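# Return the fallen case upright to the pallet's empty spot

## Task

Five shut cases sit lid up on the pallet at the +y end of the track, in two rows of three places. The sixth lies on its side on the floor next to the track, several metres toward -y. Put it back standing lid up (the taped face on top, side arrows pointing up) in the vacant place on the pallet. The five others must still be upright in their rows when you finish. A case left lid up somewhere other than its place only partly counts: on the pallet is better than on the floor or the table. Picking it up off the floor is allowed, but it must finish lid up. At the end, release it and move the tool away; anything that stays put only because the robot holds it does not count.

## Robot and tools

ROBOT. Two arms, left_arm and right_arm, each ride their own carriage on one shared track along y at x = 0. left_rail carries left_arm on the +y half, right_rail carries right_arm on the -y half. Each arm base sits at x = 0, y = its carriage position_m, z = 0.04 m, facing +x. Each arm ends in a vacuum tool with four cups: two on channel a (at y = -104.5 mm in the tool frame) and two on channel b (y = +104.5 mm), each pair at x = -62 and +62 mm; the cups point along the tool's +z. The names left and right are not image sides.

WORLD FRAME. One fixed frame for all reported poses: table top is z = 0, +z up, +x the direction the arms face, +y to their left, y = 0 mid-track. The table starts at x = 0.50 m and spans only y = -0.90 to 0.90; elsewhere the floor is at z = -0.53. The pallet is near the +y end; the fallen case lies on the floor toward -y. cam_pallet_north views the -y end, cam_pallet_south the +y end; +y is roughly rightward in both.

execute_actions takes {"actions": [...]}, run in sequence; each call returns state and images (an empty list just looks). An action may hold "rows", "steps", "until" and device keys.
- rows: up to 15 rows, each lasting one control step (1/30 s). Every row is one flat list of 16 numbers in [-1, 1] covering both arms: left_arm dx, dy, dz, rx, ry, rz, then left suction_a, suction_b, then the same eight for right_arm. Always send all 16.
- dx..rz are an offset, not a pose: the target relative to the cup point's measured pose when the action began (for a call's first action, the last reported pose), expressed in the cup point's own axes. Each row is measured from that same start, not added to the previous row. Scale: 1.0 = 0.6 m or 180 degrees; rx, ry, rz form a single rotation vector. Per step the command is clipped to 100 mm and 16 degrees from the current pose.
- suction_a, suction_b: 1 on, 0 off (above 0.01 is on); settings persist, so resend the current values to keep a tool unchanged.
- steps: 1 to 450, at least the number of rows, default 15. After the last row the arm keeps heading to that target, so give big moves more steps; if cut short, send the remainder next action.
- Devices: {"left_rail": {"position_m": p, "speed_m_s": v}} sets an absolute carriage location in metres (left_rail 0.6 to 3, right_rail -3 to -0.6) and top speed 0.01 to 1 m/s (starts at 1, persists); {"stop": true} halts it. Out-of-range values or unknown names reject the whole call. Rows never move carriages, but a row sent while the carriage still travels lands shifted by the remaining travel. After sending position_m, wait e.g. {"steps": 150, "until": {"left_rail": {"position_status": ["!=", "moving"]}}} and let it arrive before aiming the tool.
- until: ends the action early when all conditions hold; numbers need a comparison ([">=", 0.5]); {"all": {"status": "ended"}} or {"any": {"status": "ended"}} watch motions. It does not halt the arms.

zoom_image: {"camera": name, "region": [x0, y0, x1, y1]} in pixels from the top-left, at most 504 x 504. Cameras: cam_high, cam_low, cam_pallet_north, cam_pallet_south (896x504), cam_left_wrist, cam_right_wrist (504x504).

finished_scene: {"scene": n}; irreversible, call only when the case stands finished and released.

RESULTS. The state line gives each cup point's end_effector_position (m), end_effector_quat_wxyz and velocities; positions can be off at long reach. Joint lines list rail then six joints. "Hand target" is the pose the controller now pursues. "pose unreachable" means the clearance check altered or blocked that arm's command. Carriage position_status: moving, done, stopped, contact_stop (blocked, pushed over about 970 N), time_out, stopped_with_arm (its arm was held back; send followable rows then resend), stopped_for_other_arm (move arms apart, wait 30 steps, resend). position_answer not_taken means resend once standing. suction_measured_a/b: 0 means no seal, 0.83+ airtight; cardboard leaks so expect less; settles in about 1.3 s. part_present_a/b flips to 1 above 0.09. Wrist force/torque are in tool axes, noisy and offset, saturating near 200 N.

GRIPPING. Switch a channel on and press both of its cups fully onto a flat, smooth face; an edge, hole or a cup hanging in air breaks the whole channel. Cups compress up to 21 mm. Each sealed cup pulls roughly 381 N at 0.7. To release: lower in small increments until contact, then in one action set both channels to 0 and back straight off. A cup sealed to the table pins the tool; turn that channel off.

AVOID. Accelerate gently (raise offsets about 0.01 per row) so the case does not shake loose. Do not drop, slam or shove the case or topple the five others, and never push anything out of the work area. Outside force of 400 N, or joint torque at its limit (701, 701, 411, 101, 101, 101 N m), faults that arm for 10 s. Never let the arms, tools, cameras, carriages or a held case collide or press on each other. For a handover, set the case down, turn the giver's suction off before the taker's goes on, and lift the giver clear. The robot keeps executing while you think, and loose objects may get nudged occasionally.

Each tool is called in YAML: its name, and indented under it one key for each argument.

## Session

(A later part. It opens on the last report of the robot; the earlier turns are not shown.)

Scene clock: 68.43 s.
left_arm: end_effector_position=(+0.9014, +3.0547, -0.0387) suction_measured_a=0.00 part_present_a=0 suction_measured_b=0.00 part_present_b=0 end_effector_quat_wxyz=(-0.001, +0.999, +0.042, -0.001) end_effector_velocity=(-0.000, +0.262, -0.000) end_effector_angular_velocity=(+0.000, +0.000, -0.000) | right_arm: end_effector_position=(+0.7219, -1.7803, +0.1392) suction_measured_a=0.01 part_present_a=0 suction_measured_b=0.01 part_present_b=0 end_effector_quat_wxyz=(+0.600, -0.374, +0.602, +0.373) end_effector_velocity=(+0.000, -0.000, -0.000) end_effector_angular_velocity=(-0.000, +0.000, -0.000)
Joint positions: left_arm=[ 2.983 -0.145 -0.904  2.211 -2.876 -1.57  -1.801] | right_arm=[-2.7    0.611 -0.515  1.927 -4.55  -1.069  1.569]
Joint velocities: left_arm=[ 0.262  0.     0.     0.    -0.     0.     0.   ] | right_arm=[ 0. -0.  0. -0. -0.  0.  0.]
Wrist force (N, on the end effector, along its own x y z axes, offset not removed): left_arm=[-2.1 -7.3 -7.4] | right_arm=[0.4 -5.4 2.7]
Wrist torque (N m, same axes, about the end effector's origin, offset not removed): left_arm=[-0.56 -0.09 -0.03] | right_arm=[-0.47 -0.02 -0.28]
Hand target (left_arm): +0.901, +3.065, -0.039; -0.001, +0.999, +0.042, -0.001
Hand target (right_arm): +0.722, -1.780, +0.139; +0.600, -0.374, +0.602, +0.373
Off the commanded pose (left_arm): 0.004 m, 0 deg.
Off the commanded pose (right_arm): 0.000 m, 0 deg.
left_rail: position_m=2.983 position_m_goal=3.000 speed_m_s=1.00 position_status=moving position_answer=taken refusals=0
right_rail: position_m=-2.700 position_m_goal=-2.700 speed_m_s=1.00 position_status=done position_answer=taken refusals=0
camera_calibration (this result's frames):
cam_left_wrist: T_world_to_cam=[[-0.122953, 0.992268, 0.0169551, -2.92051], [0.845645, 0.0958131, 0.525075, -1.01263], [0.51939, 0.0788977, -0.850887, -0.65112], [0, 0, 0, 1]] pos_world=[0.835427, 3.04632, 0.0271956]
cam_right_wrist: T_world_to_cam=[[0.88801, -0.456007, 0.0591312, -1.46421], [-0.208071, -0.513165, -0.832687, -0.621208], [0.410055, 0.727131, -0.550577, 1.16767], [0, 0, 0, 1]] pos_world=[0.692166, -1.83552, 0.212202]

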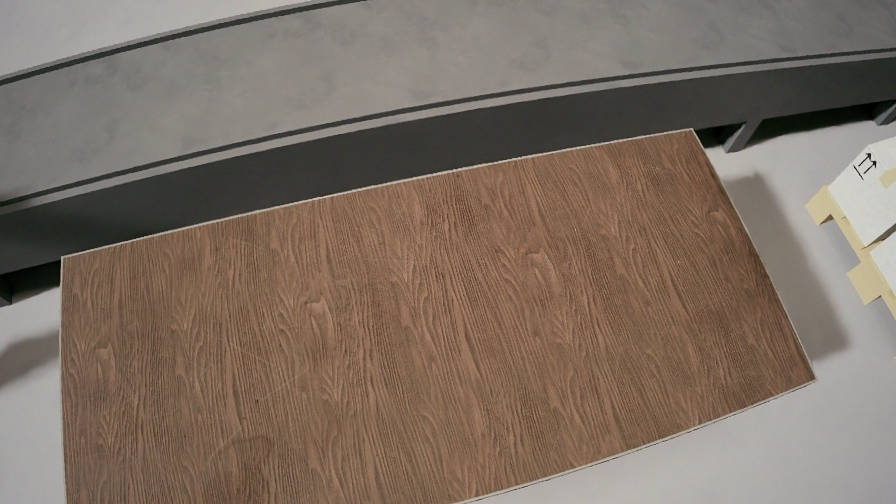

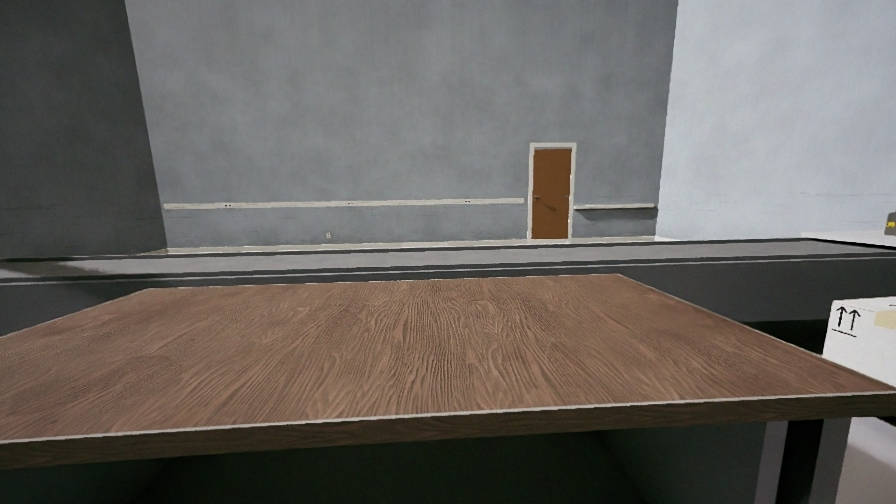

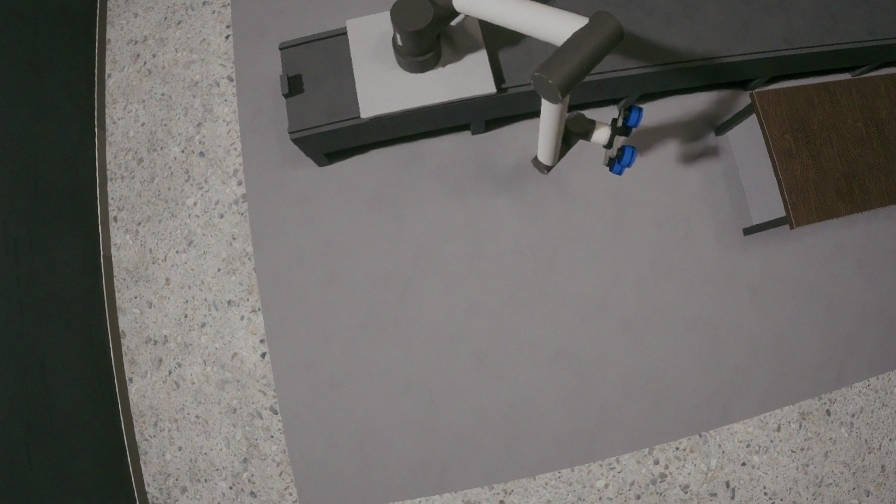

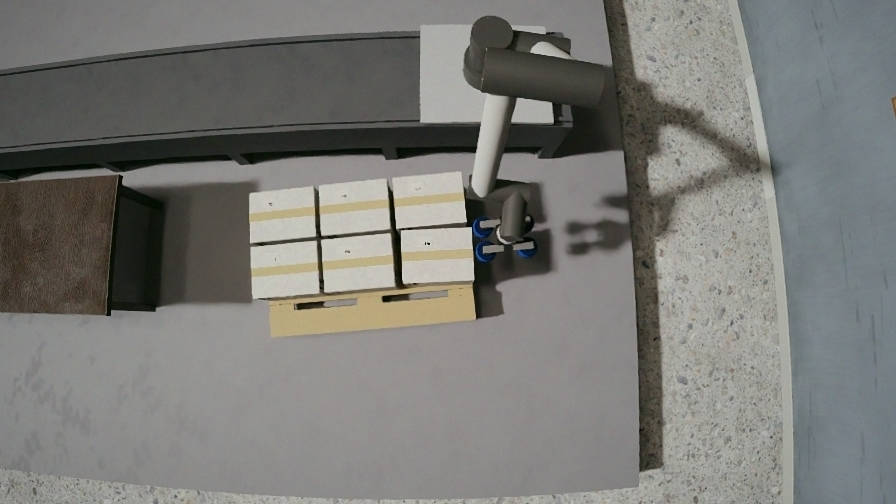

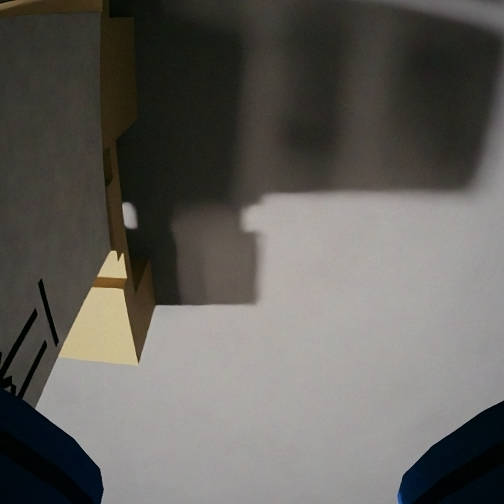

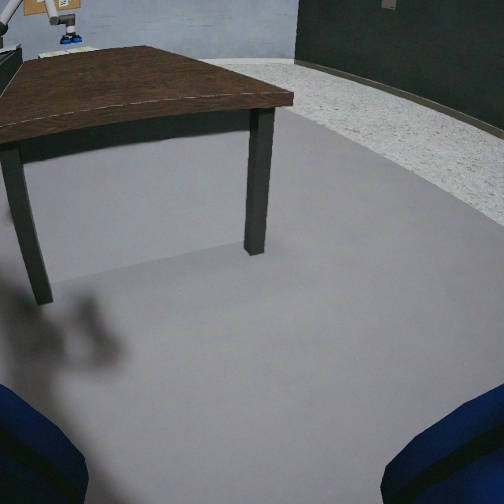

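execute_actions:
  actions:
    - {"rows": [[0.005,-0.0003,0.03,-0.0002,0.0002,0.0002,0,0,0,0,0,0,0,0,0,0],[0.012,-0.0006,0.08,-0.0004,0.0004,0.0004,0,0,0,0,0,0,0,0,0,0],[0.02,-0.0009,0.15,-0.0007,0.0006,0.0006,0,0,0,0,0,0,0,0,0,0],[0.0252,-0.0011,0.23,-0.0007,0.0006,0.0006,0,0,0,0,0,0,0,0,0,0],[0.0252,-0.0011,0.3522,-0.0007,0.0006,0.0006,0,0,0,0,0,0,0,0,0,0]], "steps": 11}

Scene clock: 69.50 s.
left_arm: end_effector_position=(+0.9053, +3.0729, -0.1665) suction_measured_a=0.00 part_present_a=0 suction_measured_b=0.00 part_present_b=0 end_effector_quat_wxyz=(-0.000, +0.999, +0.041, -0.002) end_effector_velocity=(+0.015, +0.005, -0.461) end_effector_angular_velocity=(-0.002, +0.001, -0.001) | right_arm: end_effector_position=(+0.7219, -1.7803, +0.1392) suction_measured_a=0.01 part_present_a=0 suction_measured_b=0.01 part_present_b=0 end_effector_quat_wxyz=(+0.600, -0.374, +0.602, +0.373) end_effector_velocity=(+0.000, +0.000, +0.000) end_effector_angular_velocity=(+0.000, -0.000, -0.000)
Joint positions: left_arm=[ 3.    -0.143 -0.723  2.182 -3.026 -1.571 -1.796] | right_arm=[-2.7    0.611 -0.515  1.927 -4.55  -1.069  1.569]
Joint velocities: left_arm=[ 0.     0.008  0.652 -0.161 -0.49  -0.002  0.01 ] | right_arm=[ 0. -0. -0.  0. -0.  0. -0.]
Wrist force (N, on the end effector, along its own x y z axes, offset not removed): left_arm=[-8.5 -4.8 -8.4] | right_arm=[-2.9 -3.9 0.3]
Wrist torque (N m, same axes, about the end effector's origin, offset not removed): left_arm=[-0.53 1.10 0.04] | right_arm=[-0.34 0.46 -0.38]
Hand target (left_arm): +0.905, +3.074, -0.242; -0.000, +0.999, +0.041, -0.003
Hand target (right_arm): +0.722, -1.780, +0.139; +0.600, -0.374, +0.602, +0.373
Off the commanded pose (left_arm): 0.084 m, 0 deg.
Off the commanded pose (right_arm): 0.000 m, 0 deg.
left_rail: position_m=3.000 position_m_goal=3.000 speed_m_s=1.00 position_status=done position_answer=taken refusals=0
right_rail: position_m=-2.700 position_m_goal=-2.700 speed_m_s=1.00 position_status=done position_answer=taken refusals=0
camera_calibration (this result's frames):
cam_left_wrist: T_world_to_cam=[[-0.121241, 0.992498, 0.0157589, -2.93841], [0.846615, 0.0951059, 0.523639, -0.949563], [0.518212, 0.0768283, -0.851794, -0.756012], [0, 0, 0, 1]] pos_world=[0.839433, 3.06476, -0.100432]
cam_right_wrist: T_world_to_cam=[[0.88801, -0.456007, 0.0591311, -1.46421], [-0.208071, -0.513165, -0.832688, -0.621208], [0.410055, 0.727131, -0.550577, 1.16767], [0, 0, 0, 1]] pos_world=[0.692166, -1.83552, 0.212202]

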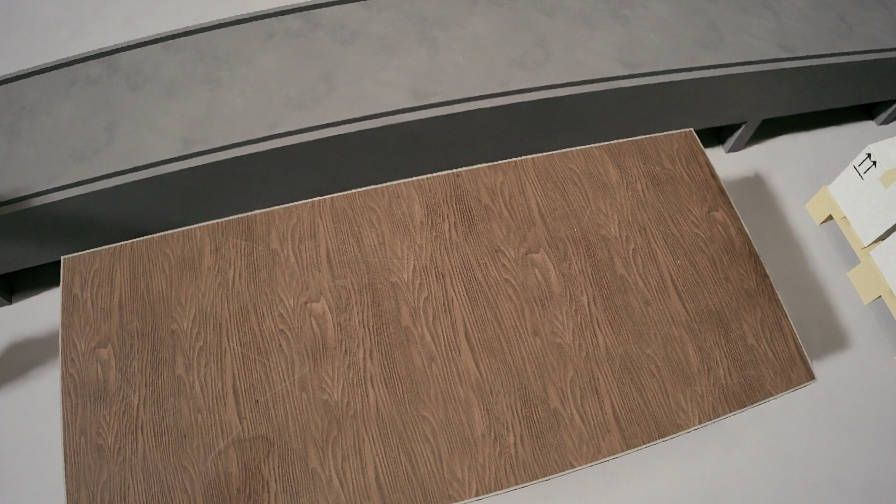

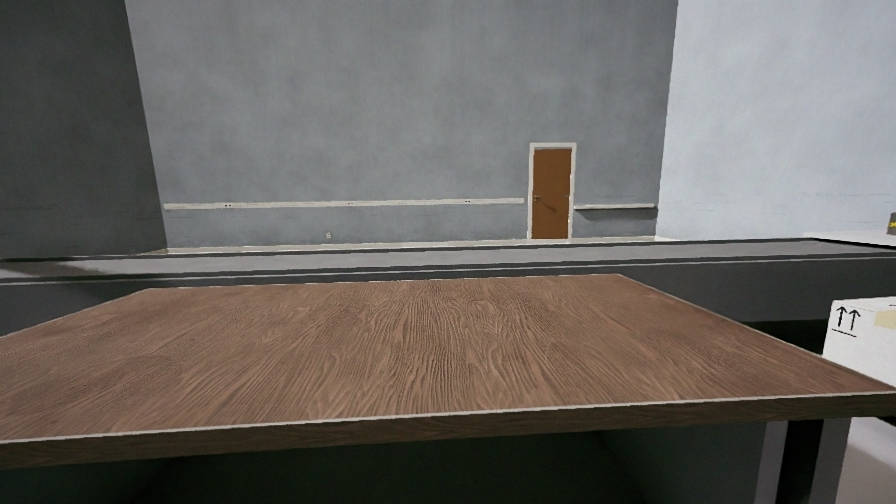

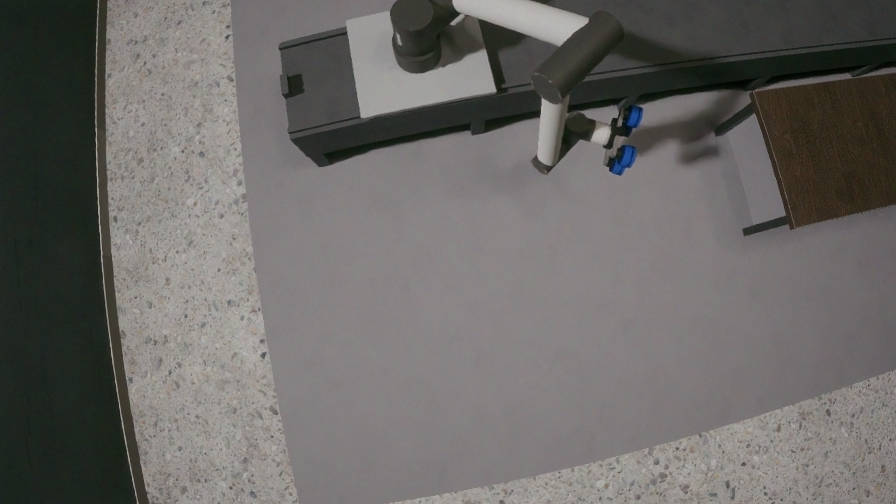

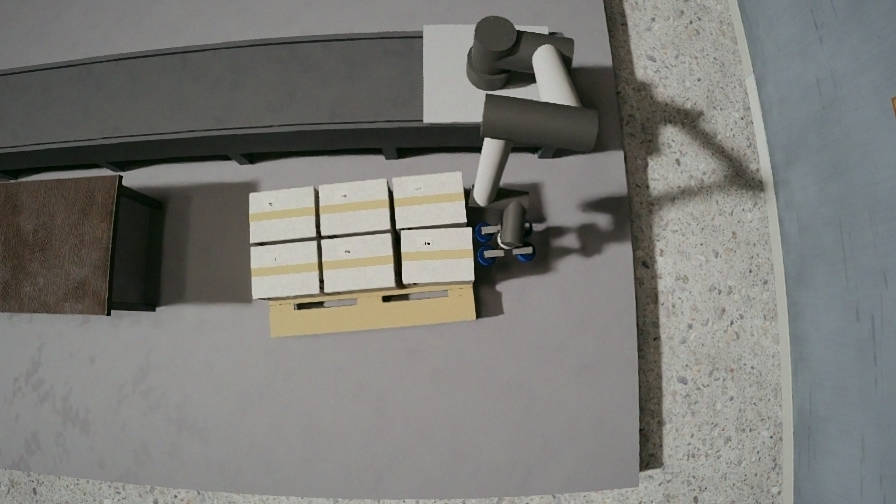

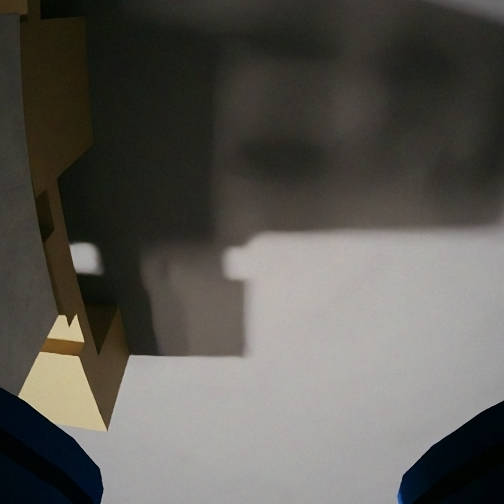

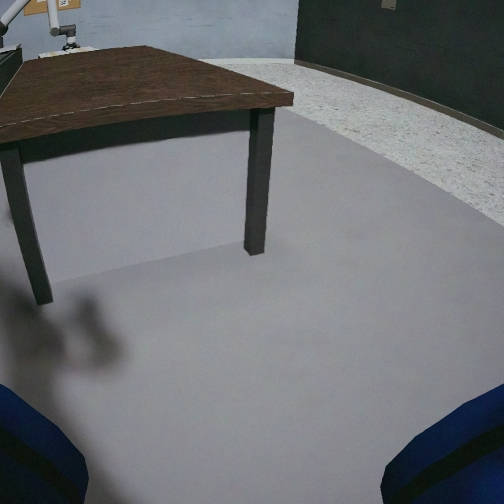

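execute_actions:
  actions:
    - {"left_rail": {"position_m": 2.958, "speed_m_s": 0.03}, "steps": 1}

Scene clock: 77.33 s.
left_arm: end_effector_position=(+0.9055, +3.0741, -0.2422) suction_measured_a=0.00 part_present_a=0 suction_measured_b=0.00 part_present_b=0 end_effector_quat_wxyz=(-0.000, +0.999, +0.041, -0.002) end_effector_velocity=(+0.016, -0.000, -0.014) end_effector_angular_velocity=(-0.001, -0.006, -0.000) | right_arm: end_effector_position=(+0.7219, -1.7803, +0.1392) suction_measured_a=0.01 part_present_a=0 suction_measured_b=0.01 part_present_b=0 end_effector_quat_wxyz=(+0.600, -0.374, +0.602, +0.373) end_effector_velocity=(-0.000, +0.000, +0.000) end_effector_angular_velocity=(+0.000, -0.000, -0.000)
Joint positions: left_arm=[ 3.    -0.141 -0.617  2.153 -3.102 -1.572 -1.795] | right_arm=[-2.7    0.611 -0.515  1.927 -4.55  -1.069  1.569]
Joint velocities: left_arm=[-0.     0.002  0.022 -0.027 -0.001 -0.     0.003] | right_arm=[ 0.  0. -0.  0.  0. -0. -0.]
Wrist force (N, on the end effector, along its own x y z axes, offset not removed): left_arm=[-3.7 -2.3 -5.8] | right_arm=[-1.9 -5.4 1.9]
Wrist torque (N m, same axes, about the end effector's origin, offset not removed): left_arm=[-0.17 0.19 0.08] | right_arm=[-0.49 0.31 -0.34]
Hand target (left_arm): +0.916, +3.073, -0.250; +0.000, +0.999, +0.041, -0.000
Hand target (right_arm): +0.722, -1.780, +0.139; +0.600, -0.374, +0.602, +0.373
Off the commanded pose (left_arm): 0.013 m, 0 deg.
Off the commanded pose (right_arm): 0.000 m, 0 deg.
left_rail: position_m=3.000 position_m_goal=2.958 speed_m_s=0.03 position_status=moving position_answer=taken refusals=0
right_rail: position_m=-2.700 position_m_goal=-2.700 speed_m_s=1.00 position_status=done position_answer=taken refusals=0
camera_calibration (this result's frames):
cam_left_wrist: T_world_to_cam=[[-0.121092, 0.992515, 0.0158546, -2.93858], [0.847206, 0.0950143, 0.522698, -0.910689], [0.517279, 0.0767269, -0.85237, -0.819674], [0, 0, 0, 1]] pos_world=[0.839702, 3.066, -0.17606]
cam_right_wrist: T_world_to_cam=[[0.88801, -0.456007, 0.0591311, -1.46421], [-0.208071, -0.513165, -0.832688, -0.621208], [0.410055, 0.727131, -0.550577, 1.16767], [0, 0, 0, 1]] pos_world=[0.692166, -1.83552, 0.212202]

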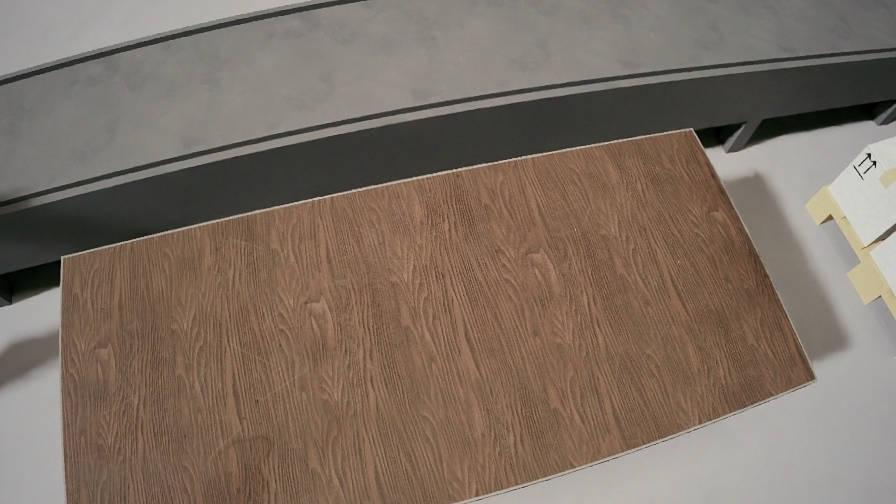

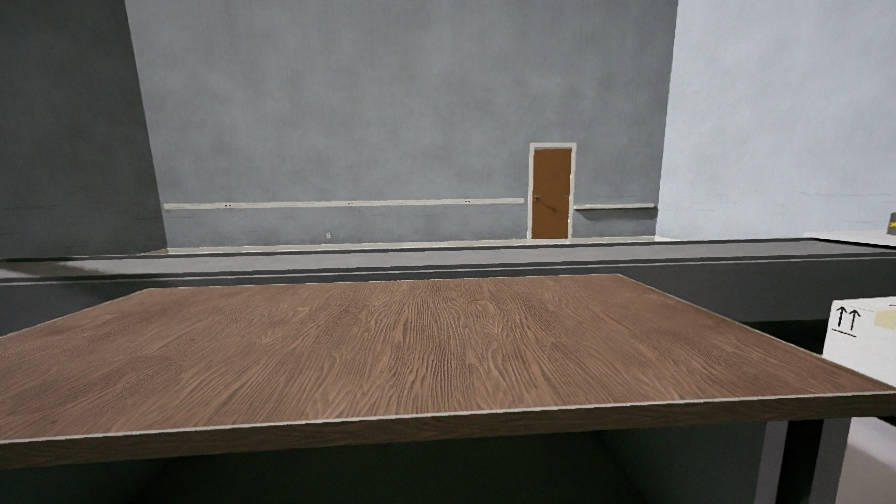

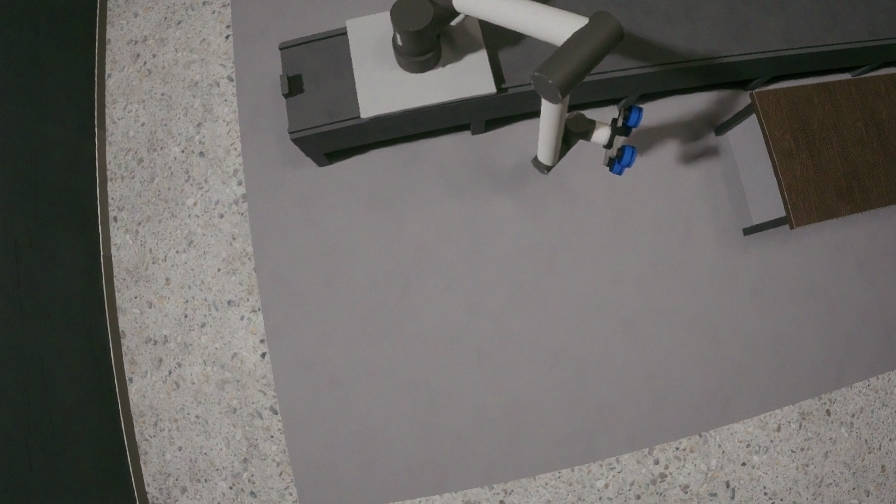

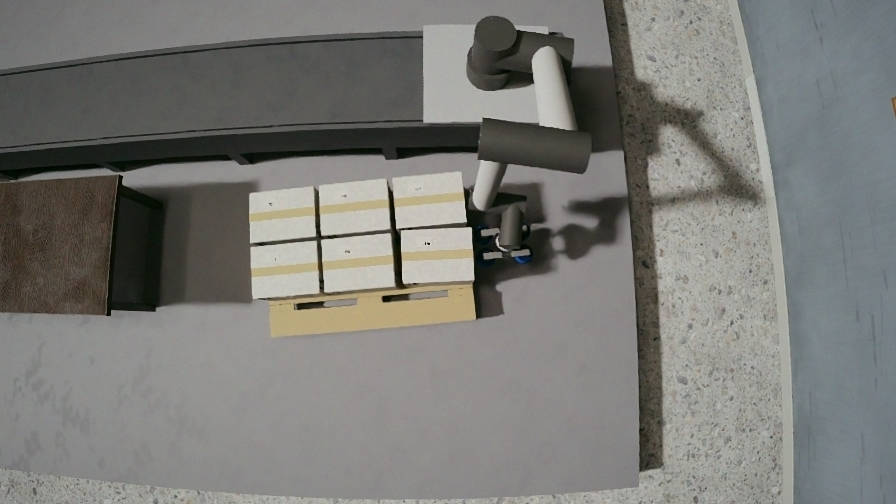

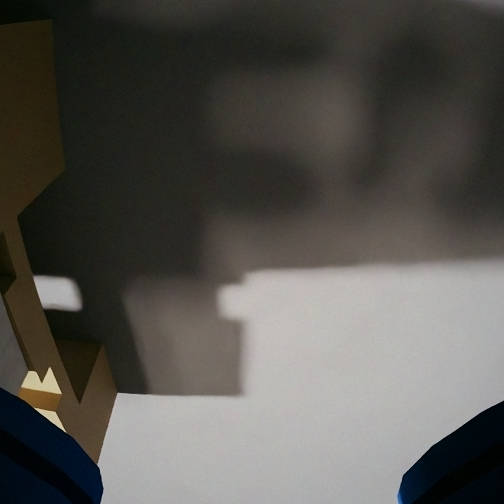

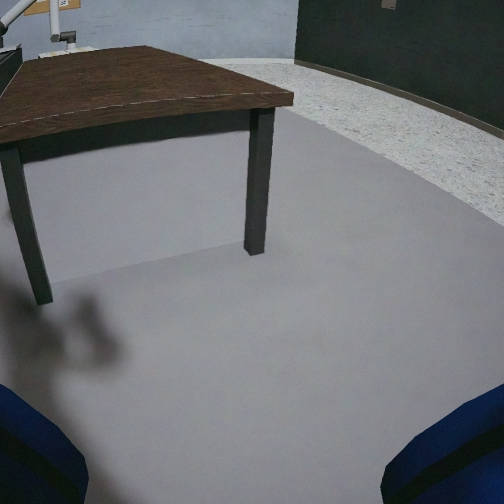

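execute_actions:
  actions: []

Scene clock: 77.80 s.
left_arm: end_effector_position=(+0.9157, +3.0606, -0.2498) suction_measured_a=0.00 part_present_a=0 suction_measured_b=0.00 part_present_b=0 end_effector_quat_wxyz=(+0.000, +0.999, +0.041, -0.000) end_effector_velocity=(+0.002, -0.030, -0.002) end_effector_angular_velocity=(+0.000, -0.001, +0.000) | right_arm: end_effector_position=(+0.7219, -1.7803, +0.1392) suction_measured_a=0.01 part_present_a=0 suction_measured_b=0.01 part_present_b=0 end_effector_quat_wxyz=(+0.600, -0.374, +0.602, +0.373) end_effector_velocity=(-0.000, +0.000, +0.000) end_effector_angular_velocity=(+0.000, -0.000, -0.000)
Joint positions: left_arm=[ 2.987 -0.14  -0.605  2.137 -3.102 -1.571 -1.793] | right_arm=[-2.7    0.611 -0.515  1.927 -4.55  -1.069  1.569]
Joint velocities: left_arm=[-0.03   0.     0.003 -0.004 -0.     0.     0.   ] | right_arm=[ 0.  0. -0.  0. -0. -0. -0.]
Wrist force (N, on the end effector, along its own x y z axes, offset not removed): left_arm=[1.9 -5.3 -8.8] | right_arm=[1.5 -3.8 2.5]
Wrist torque (N m, same axes, about the end effector's origin, offset not removed): left_arm=[-0.71 -0.55 -0.19] | right_arm=[-0.32 -0.12 -0.35]
Hand target (left_arm): +0.916, +3.059, -0.250; +0.000, +0.999, +0.041, -0.000
Hand target (right_arm): +0.722, -1.780, +0.139; +0.600, -0.374, +0.602, +0.373
Off the commanded pose (left_arm): 0.000 m, 0 deg.
Off the commanded pose (right_arm): 0.000 m, 0 deg.
left_rail: position_m=2.987 position_m_goal=2.958 speed_m_s=0.03 position_status=moving position_answer=taken refusals=0
right_rail: position_m=-2.700 position_m_goal=-2.700 speed_m_s=1.00 position_status=done position_answer=taken refusals=0
camera_calibration (this result's frames):
cam_left_wrist: T_world_to_cam=[[-0.121116, 0.99253, 0.0146669, -2.9241], [0.844805, 0.0953087, 0.526518, -0.911795], [0.521187, 0.0761603, -0.850037, -0.831637], [0, 0, 0, 1]] pos_world=[0.849573, 3.05249, -0.183958]
cam_right_wrist: T_world_to_cam=[[0.88801, -0.456007, 0.0591311, -1.46421], [-0.208071, -0.513165, -0.832688, -0.621208], [0.410055, 0.727131, -0.550577, 1.16767], [0, 0, 0, 1]] pos_world=[0.692166, -1.83552, 0.212202]

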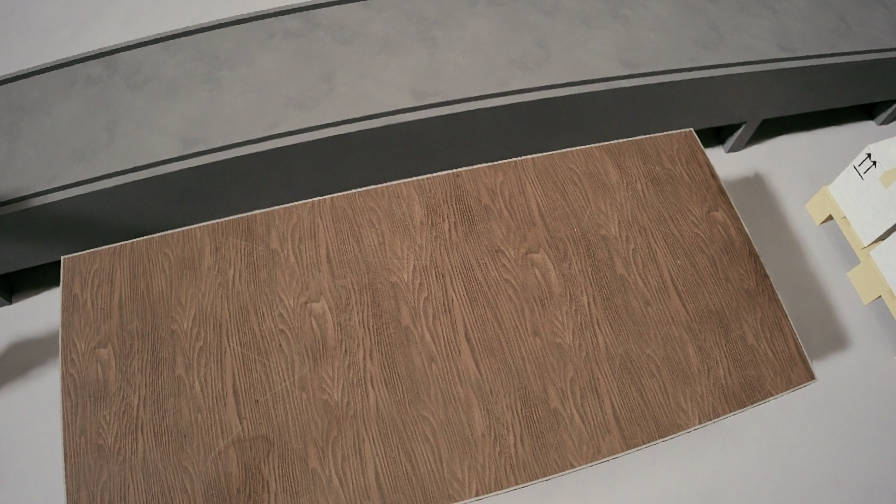

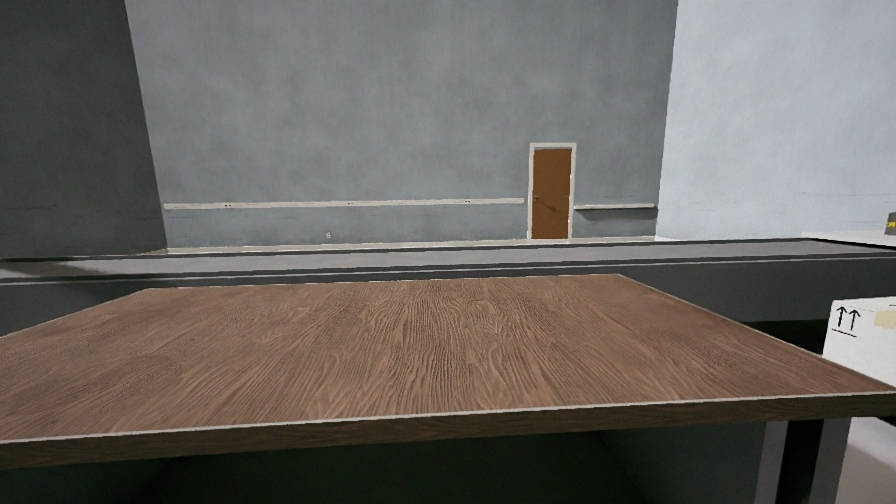

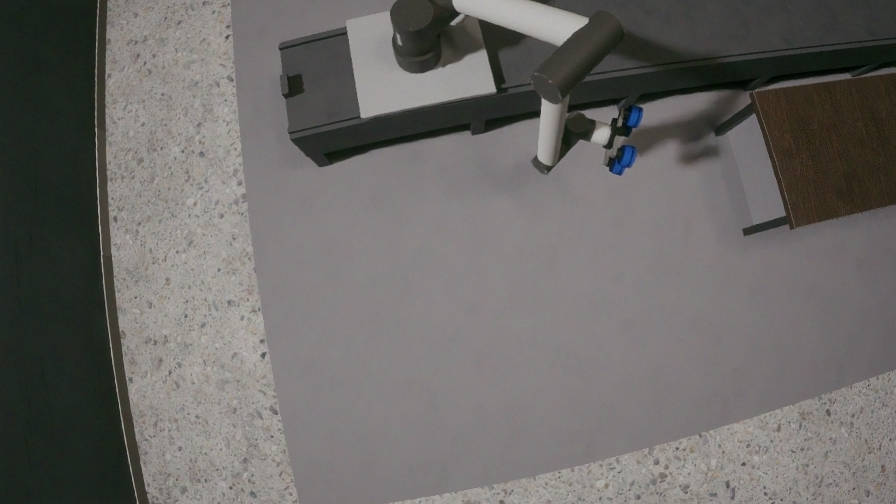

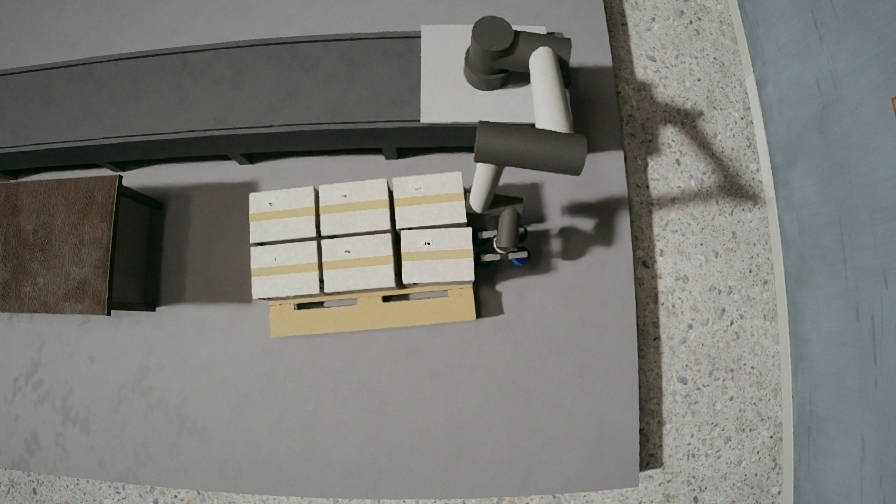

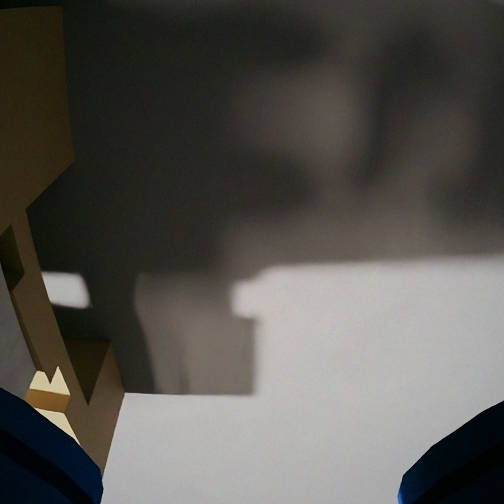

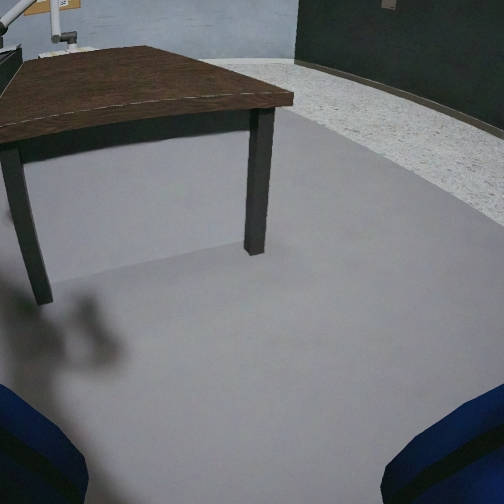

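execute_actions:
  actions: []

Scene clock: 78.10 s.
left_arm: end_effector_position=(+0.9160, +3.0517, -0.2500) suction_measured_a=0.00 part_present_a=0 suction_measured_b=0.00 part_present_b=0 end_effector_quat_wxyz=(+0.000, +0.999, +0.041, -0.000) end_effector_velocity=(-0.000, -0.028, -0.000) end_effector_angular_velocity=(+0.001, +0.000, +0.000) | right_arm: end_effector_position=(+0.7219, -1.7803, +0.1392) suction_measured_a=0.01 part_present_a=0 suction_measured_b=0.01 part_present_b=0 end_effector_quat_wxyz=(+0.600, -0.374, +0.602, +0.373) end_effector_velocity=(+0.000, -0.000, +0.000) end_effector_angular_velocity=(+0.000, -0.000, -0.000)
Joint positions: left_arm=[ 2.978 -0.14  -0.605  2.137 -3.102 -1.571 -1.793] | right_arm=[-2.7    0.611 -0.515  1.927 -4.55  -1.069  1.569]
Joint velocities: left_arm=[-0.029  0.001  0.    -0.     0.     0.001  0.   ] | right_arm=[ 0. -0. -0. -0. -0.  0. -0.]
Wrist force (N, on the end effector, along its own x y z axes, offset not removed): left_arm=[-3.3 -24.0 -7.9] | right_arm=[-4.1 -4.0 1.1]
Wrist torque (N m, same axes, about the end effector's origin, offset not removed): left_arm=[-0.99 0.52 1.12] | right_arm=[-0.31 0.61 -0.37]
Hand target (left_arm): +0.916, +3.050, -0.250; +0.000, +0.999, +0.041, -0.000
Hand target (right_arm): +0.722, -1.780, +0.139; +0.600, -0.374, +0.602, +0.373
Off the commanded pose (left_arm): 0.000 m, 0 deg.
Off the commanded pose (right_arm): 0.000 m, 0 deg.
left_rail: position_m=2.978 position_m_goal=2.958 speed_m_s=0.03 position_status=moving position_answer=taken refusals=0
right_rail: position_m=-2.700 position_m_goal=-2.700 speed_m_s=1.00 position_status=done position_answer=taken refusals=0
camera_calibration (this result's frames):
cam_left_wrist: T_world_to_cam=[[-0.121136, 0.992525, 0.0148215, -2.91519], [0.84474, 0.0952344, 0.526636, -0.910733], [0.521288, 0.0763147, -0.849962, -0.831793], [0, 0, 0, 1]] pos_world=[0.849802, 3.04361, -0.18416]
cam_right_wrist: T_world_to_cam=[[0.88801, -0.456007, 0.0591313, -1.46421], [-0.20807, -0.513165, -0.832688, -0.621208], [0.410055, 0.727131, -0.550577, 1.16767], [0, 0, 0, 1]] pos_world=[0.692166, -1.83552, 0.212202]

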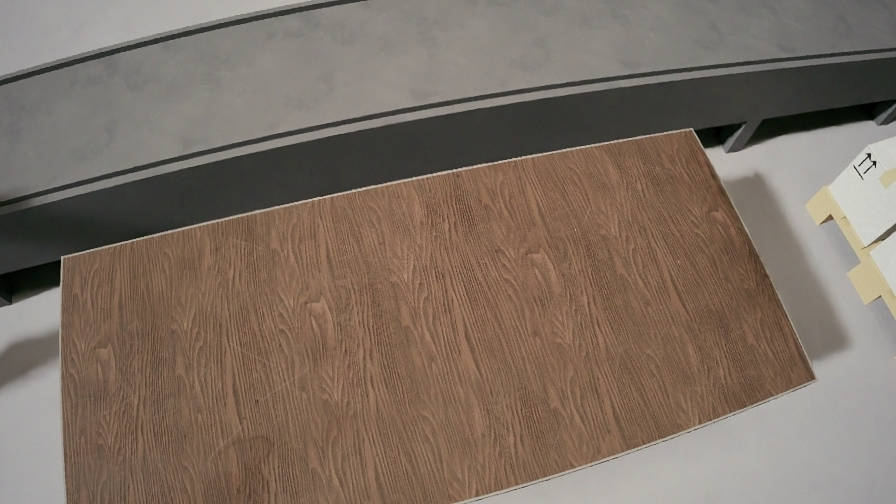

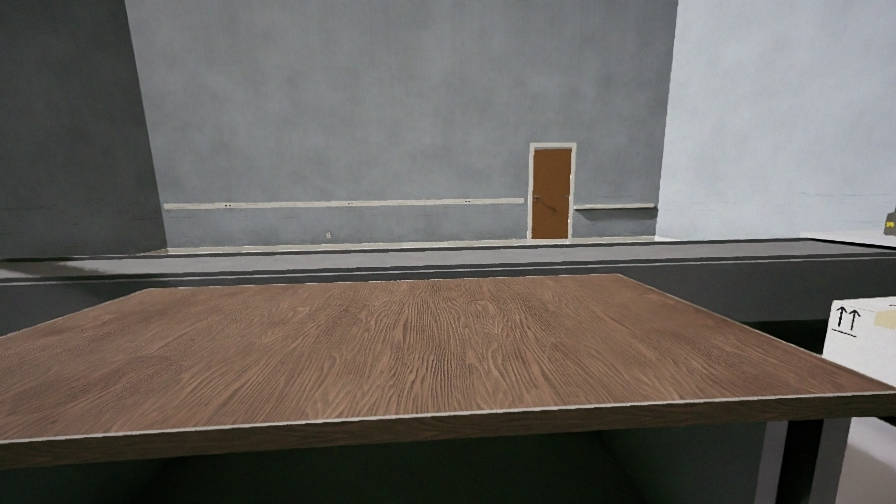

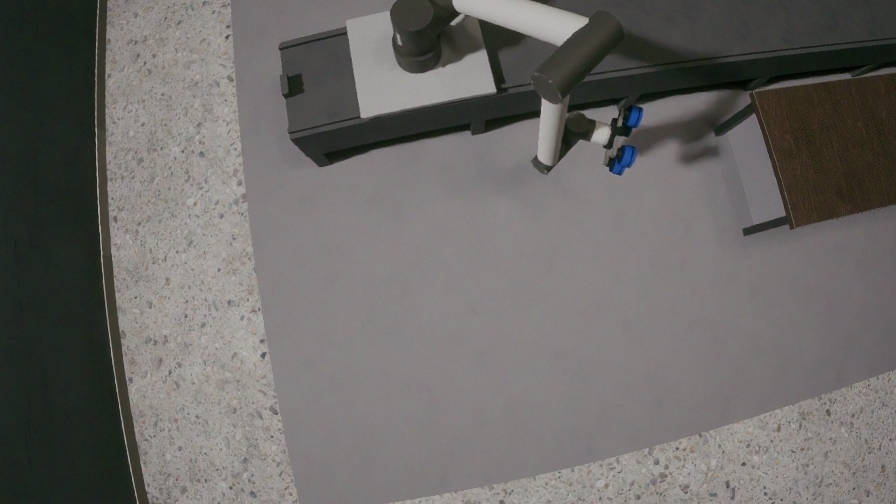

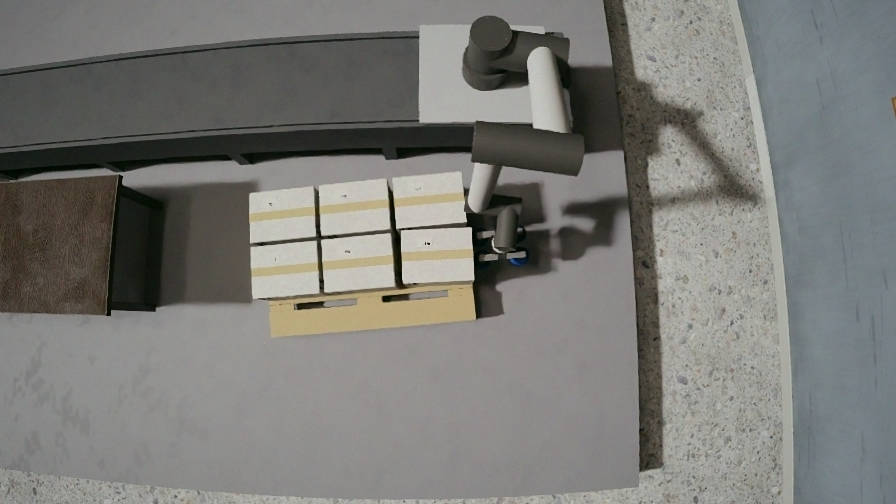

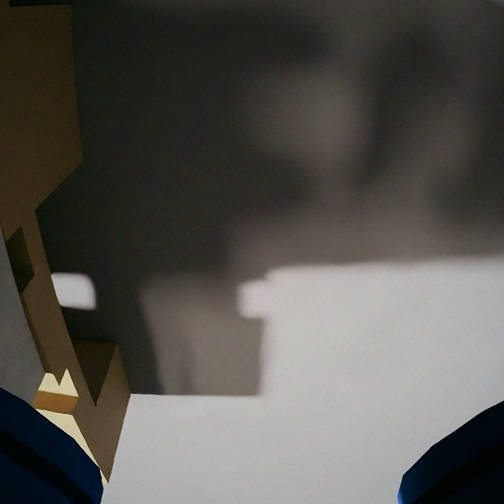

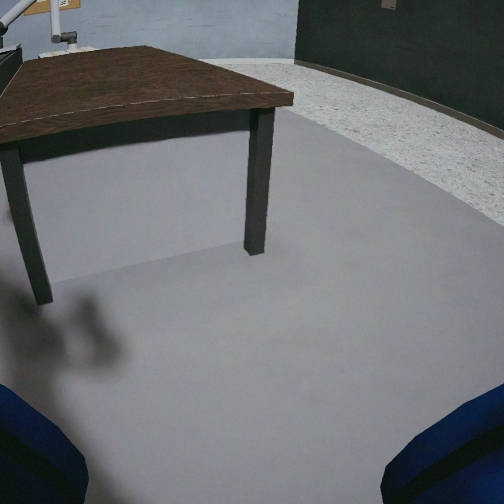

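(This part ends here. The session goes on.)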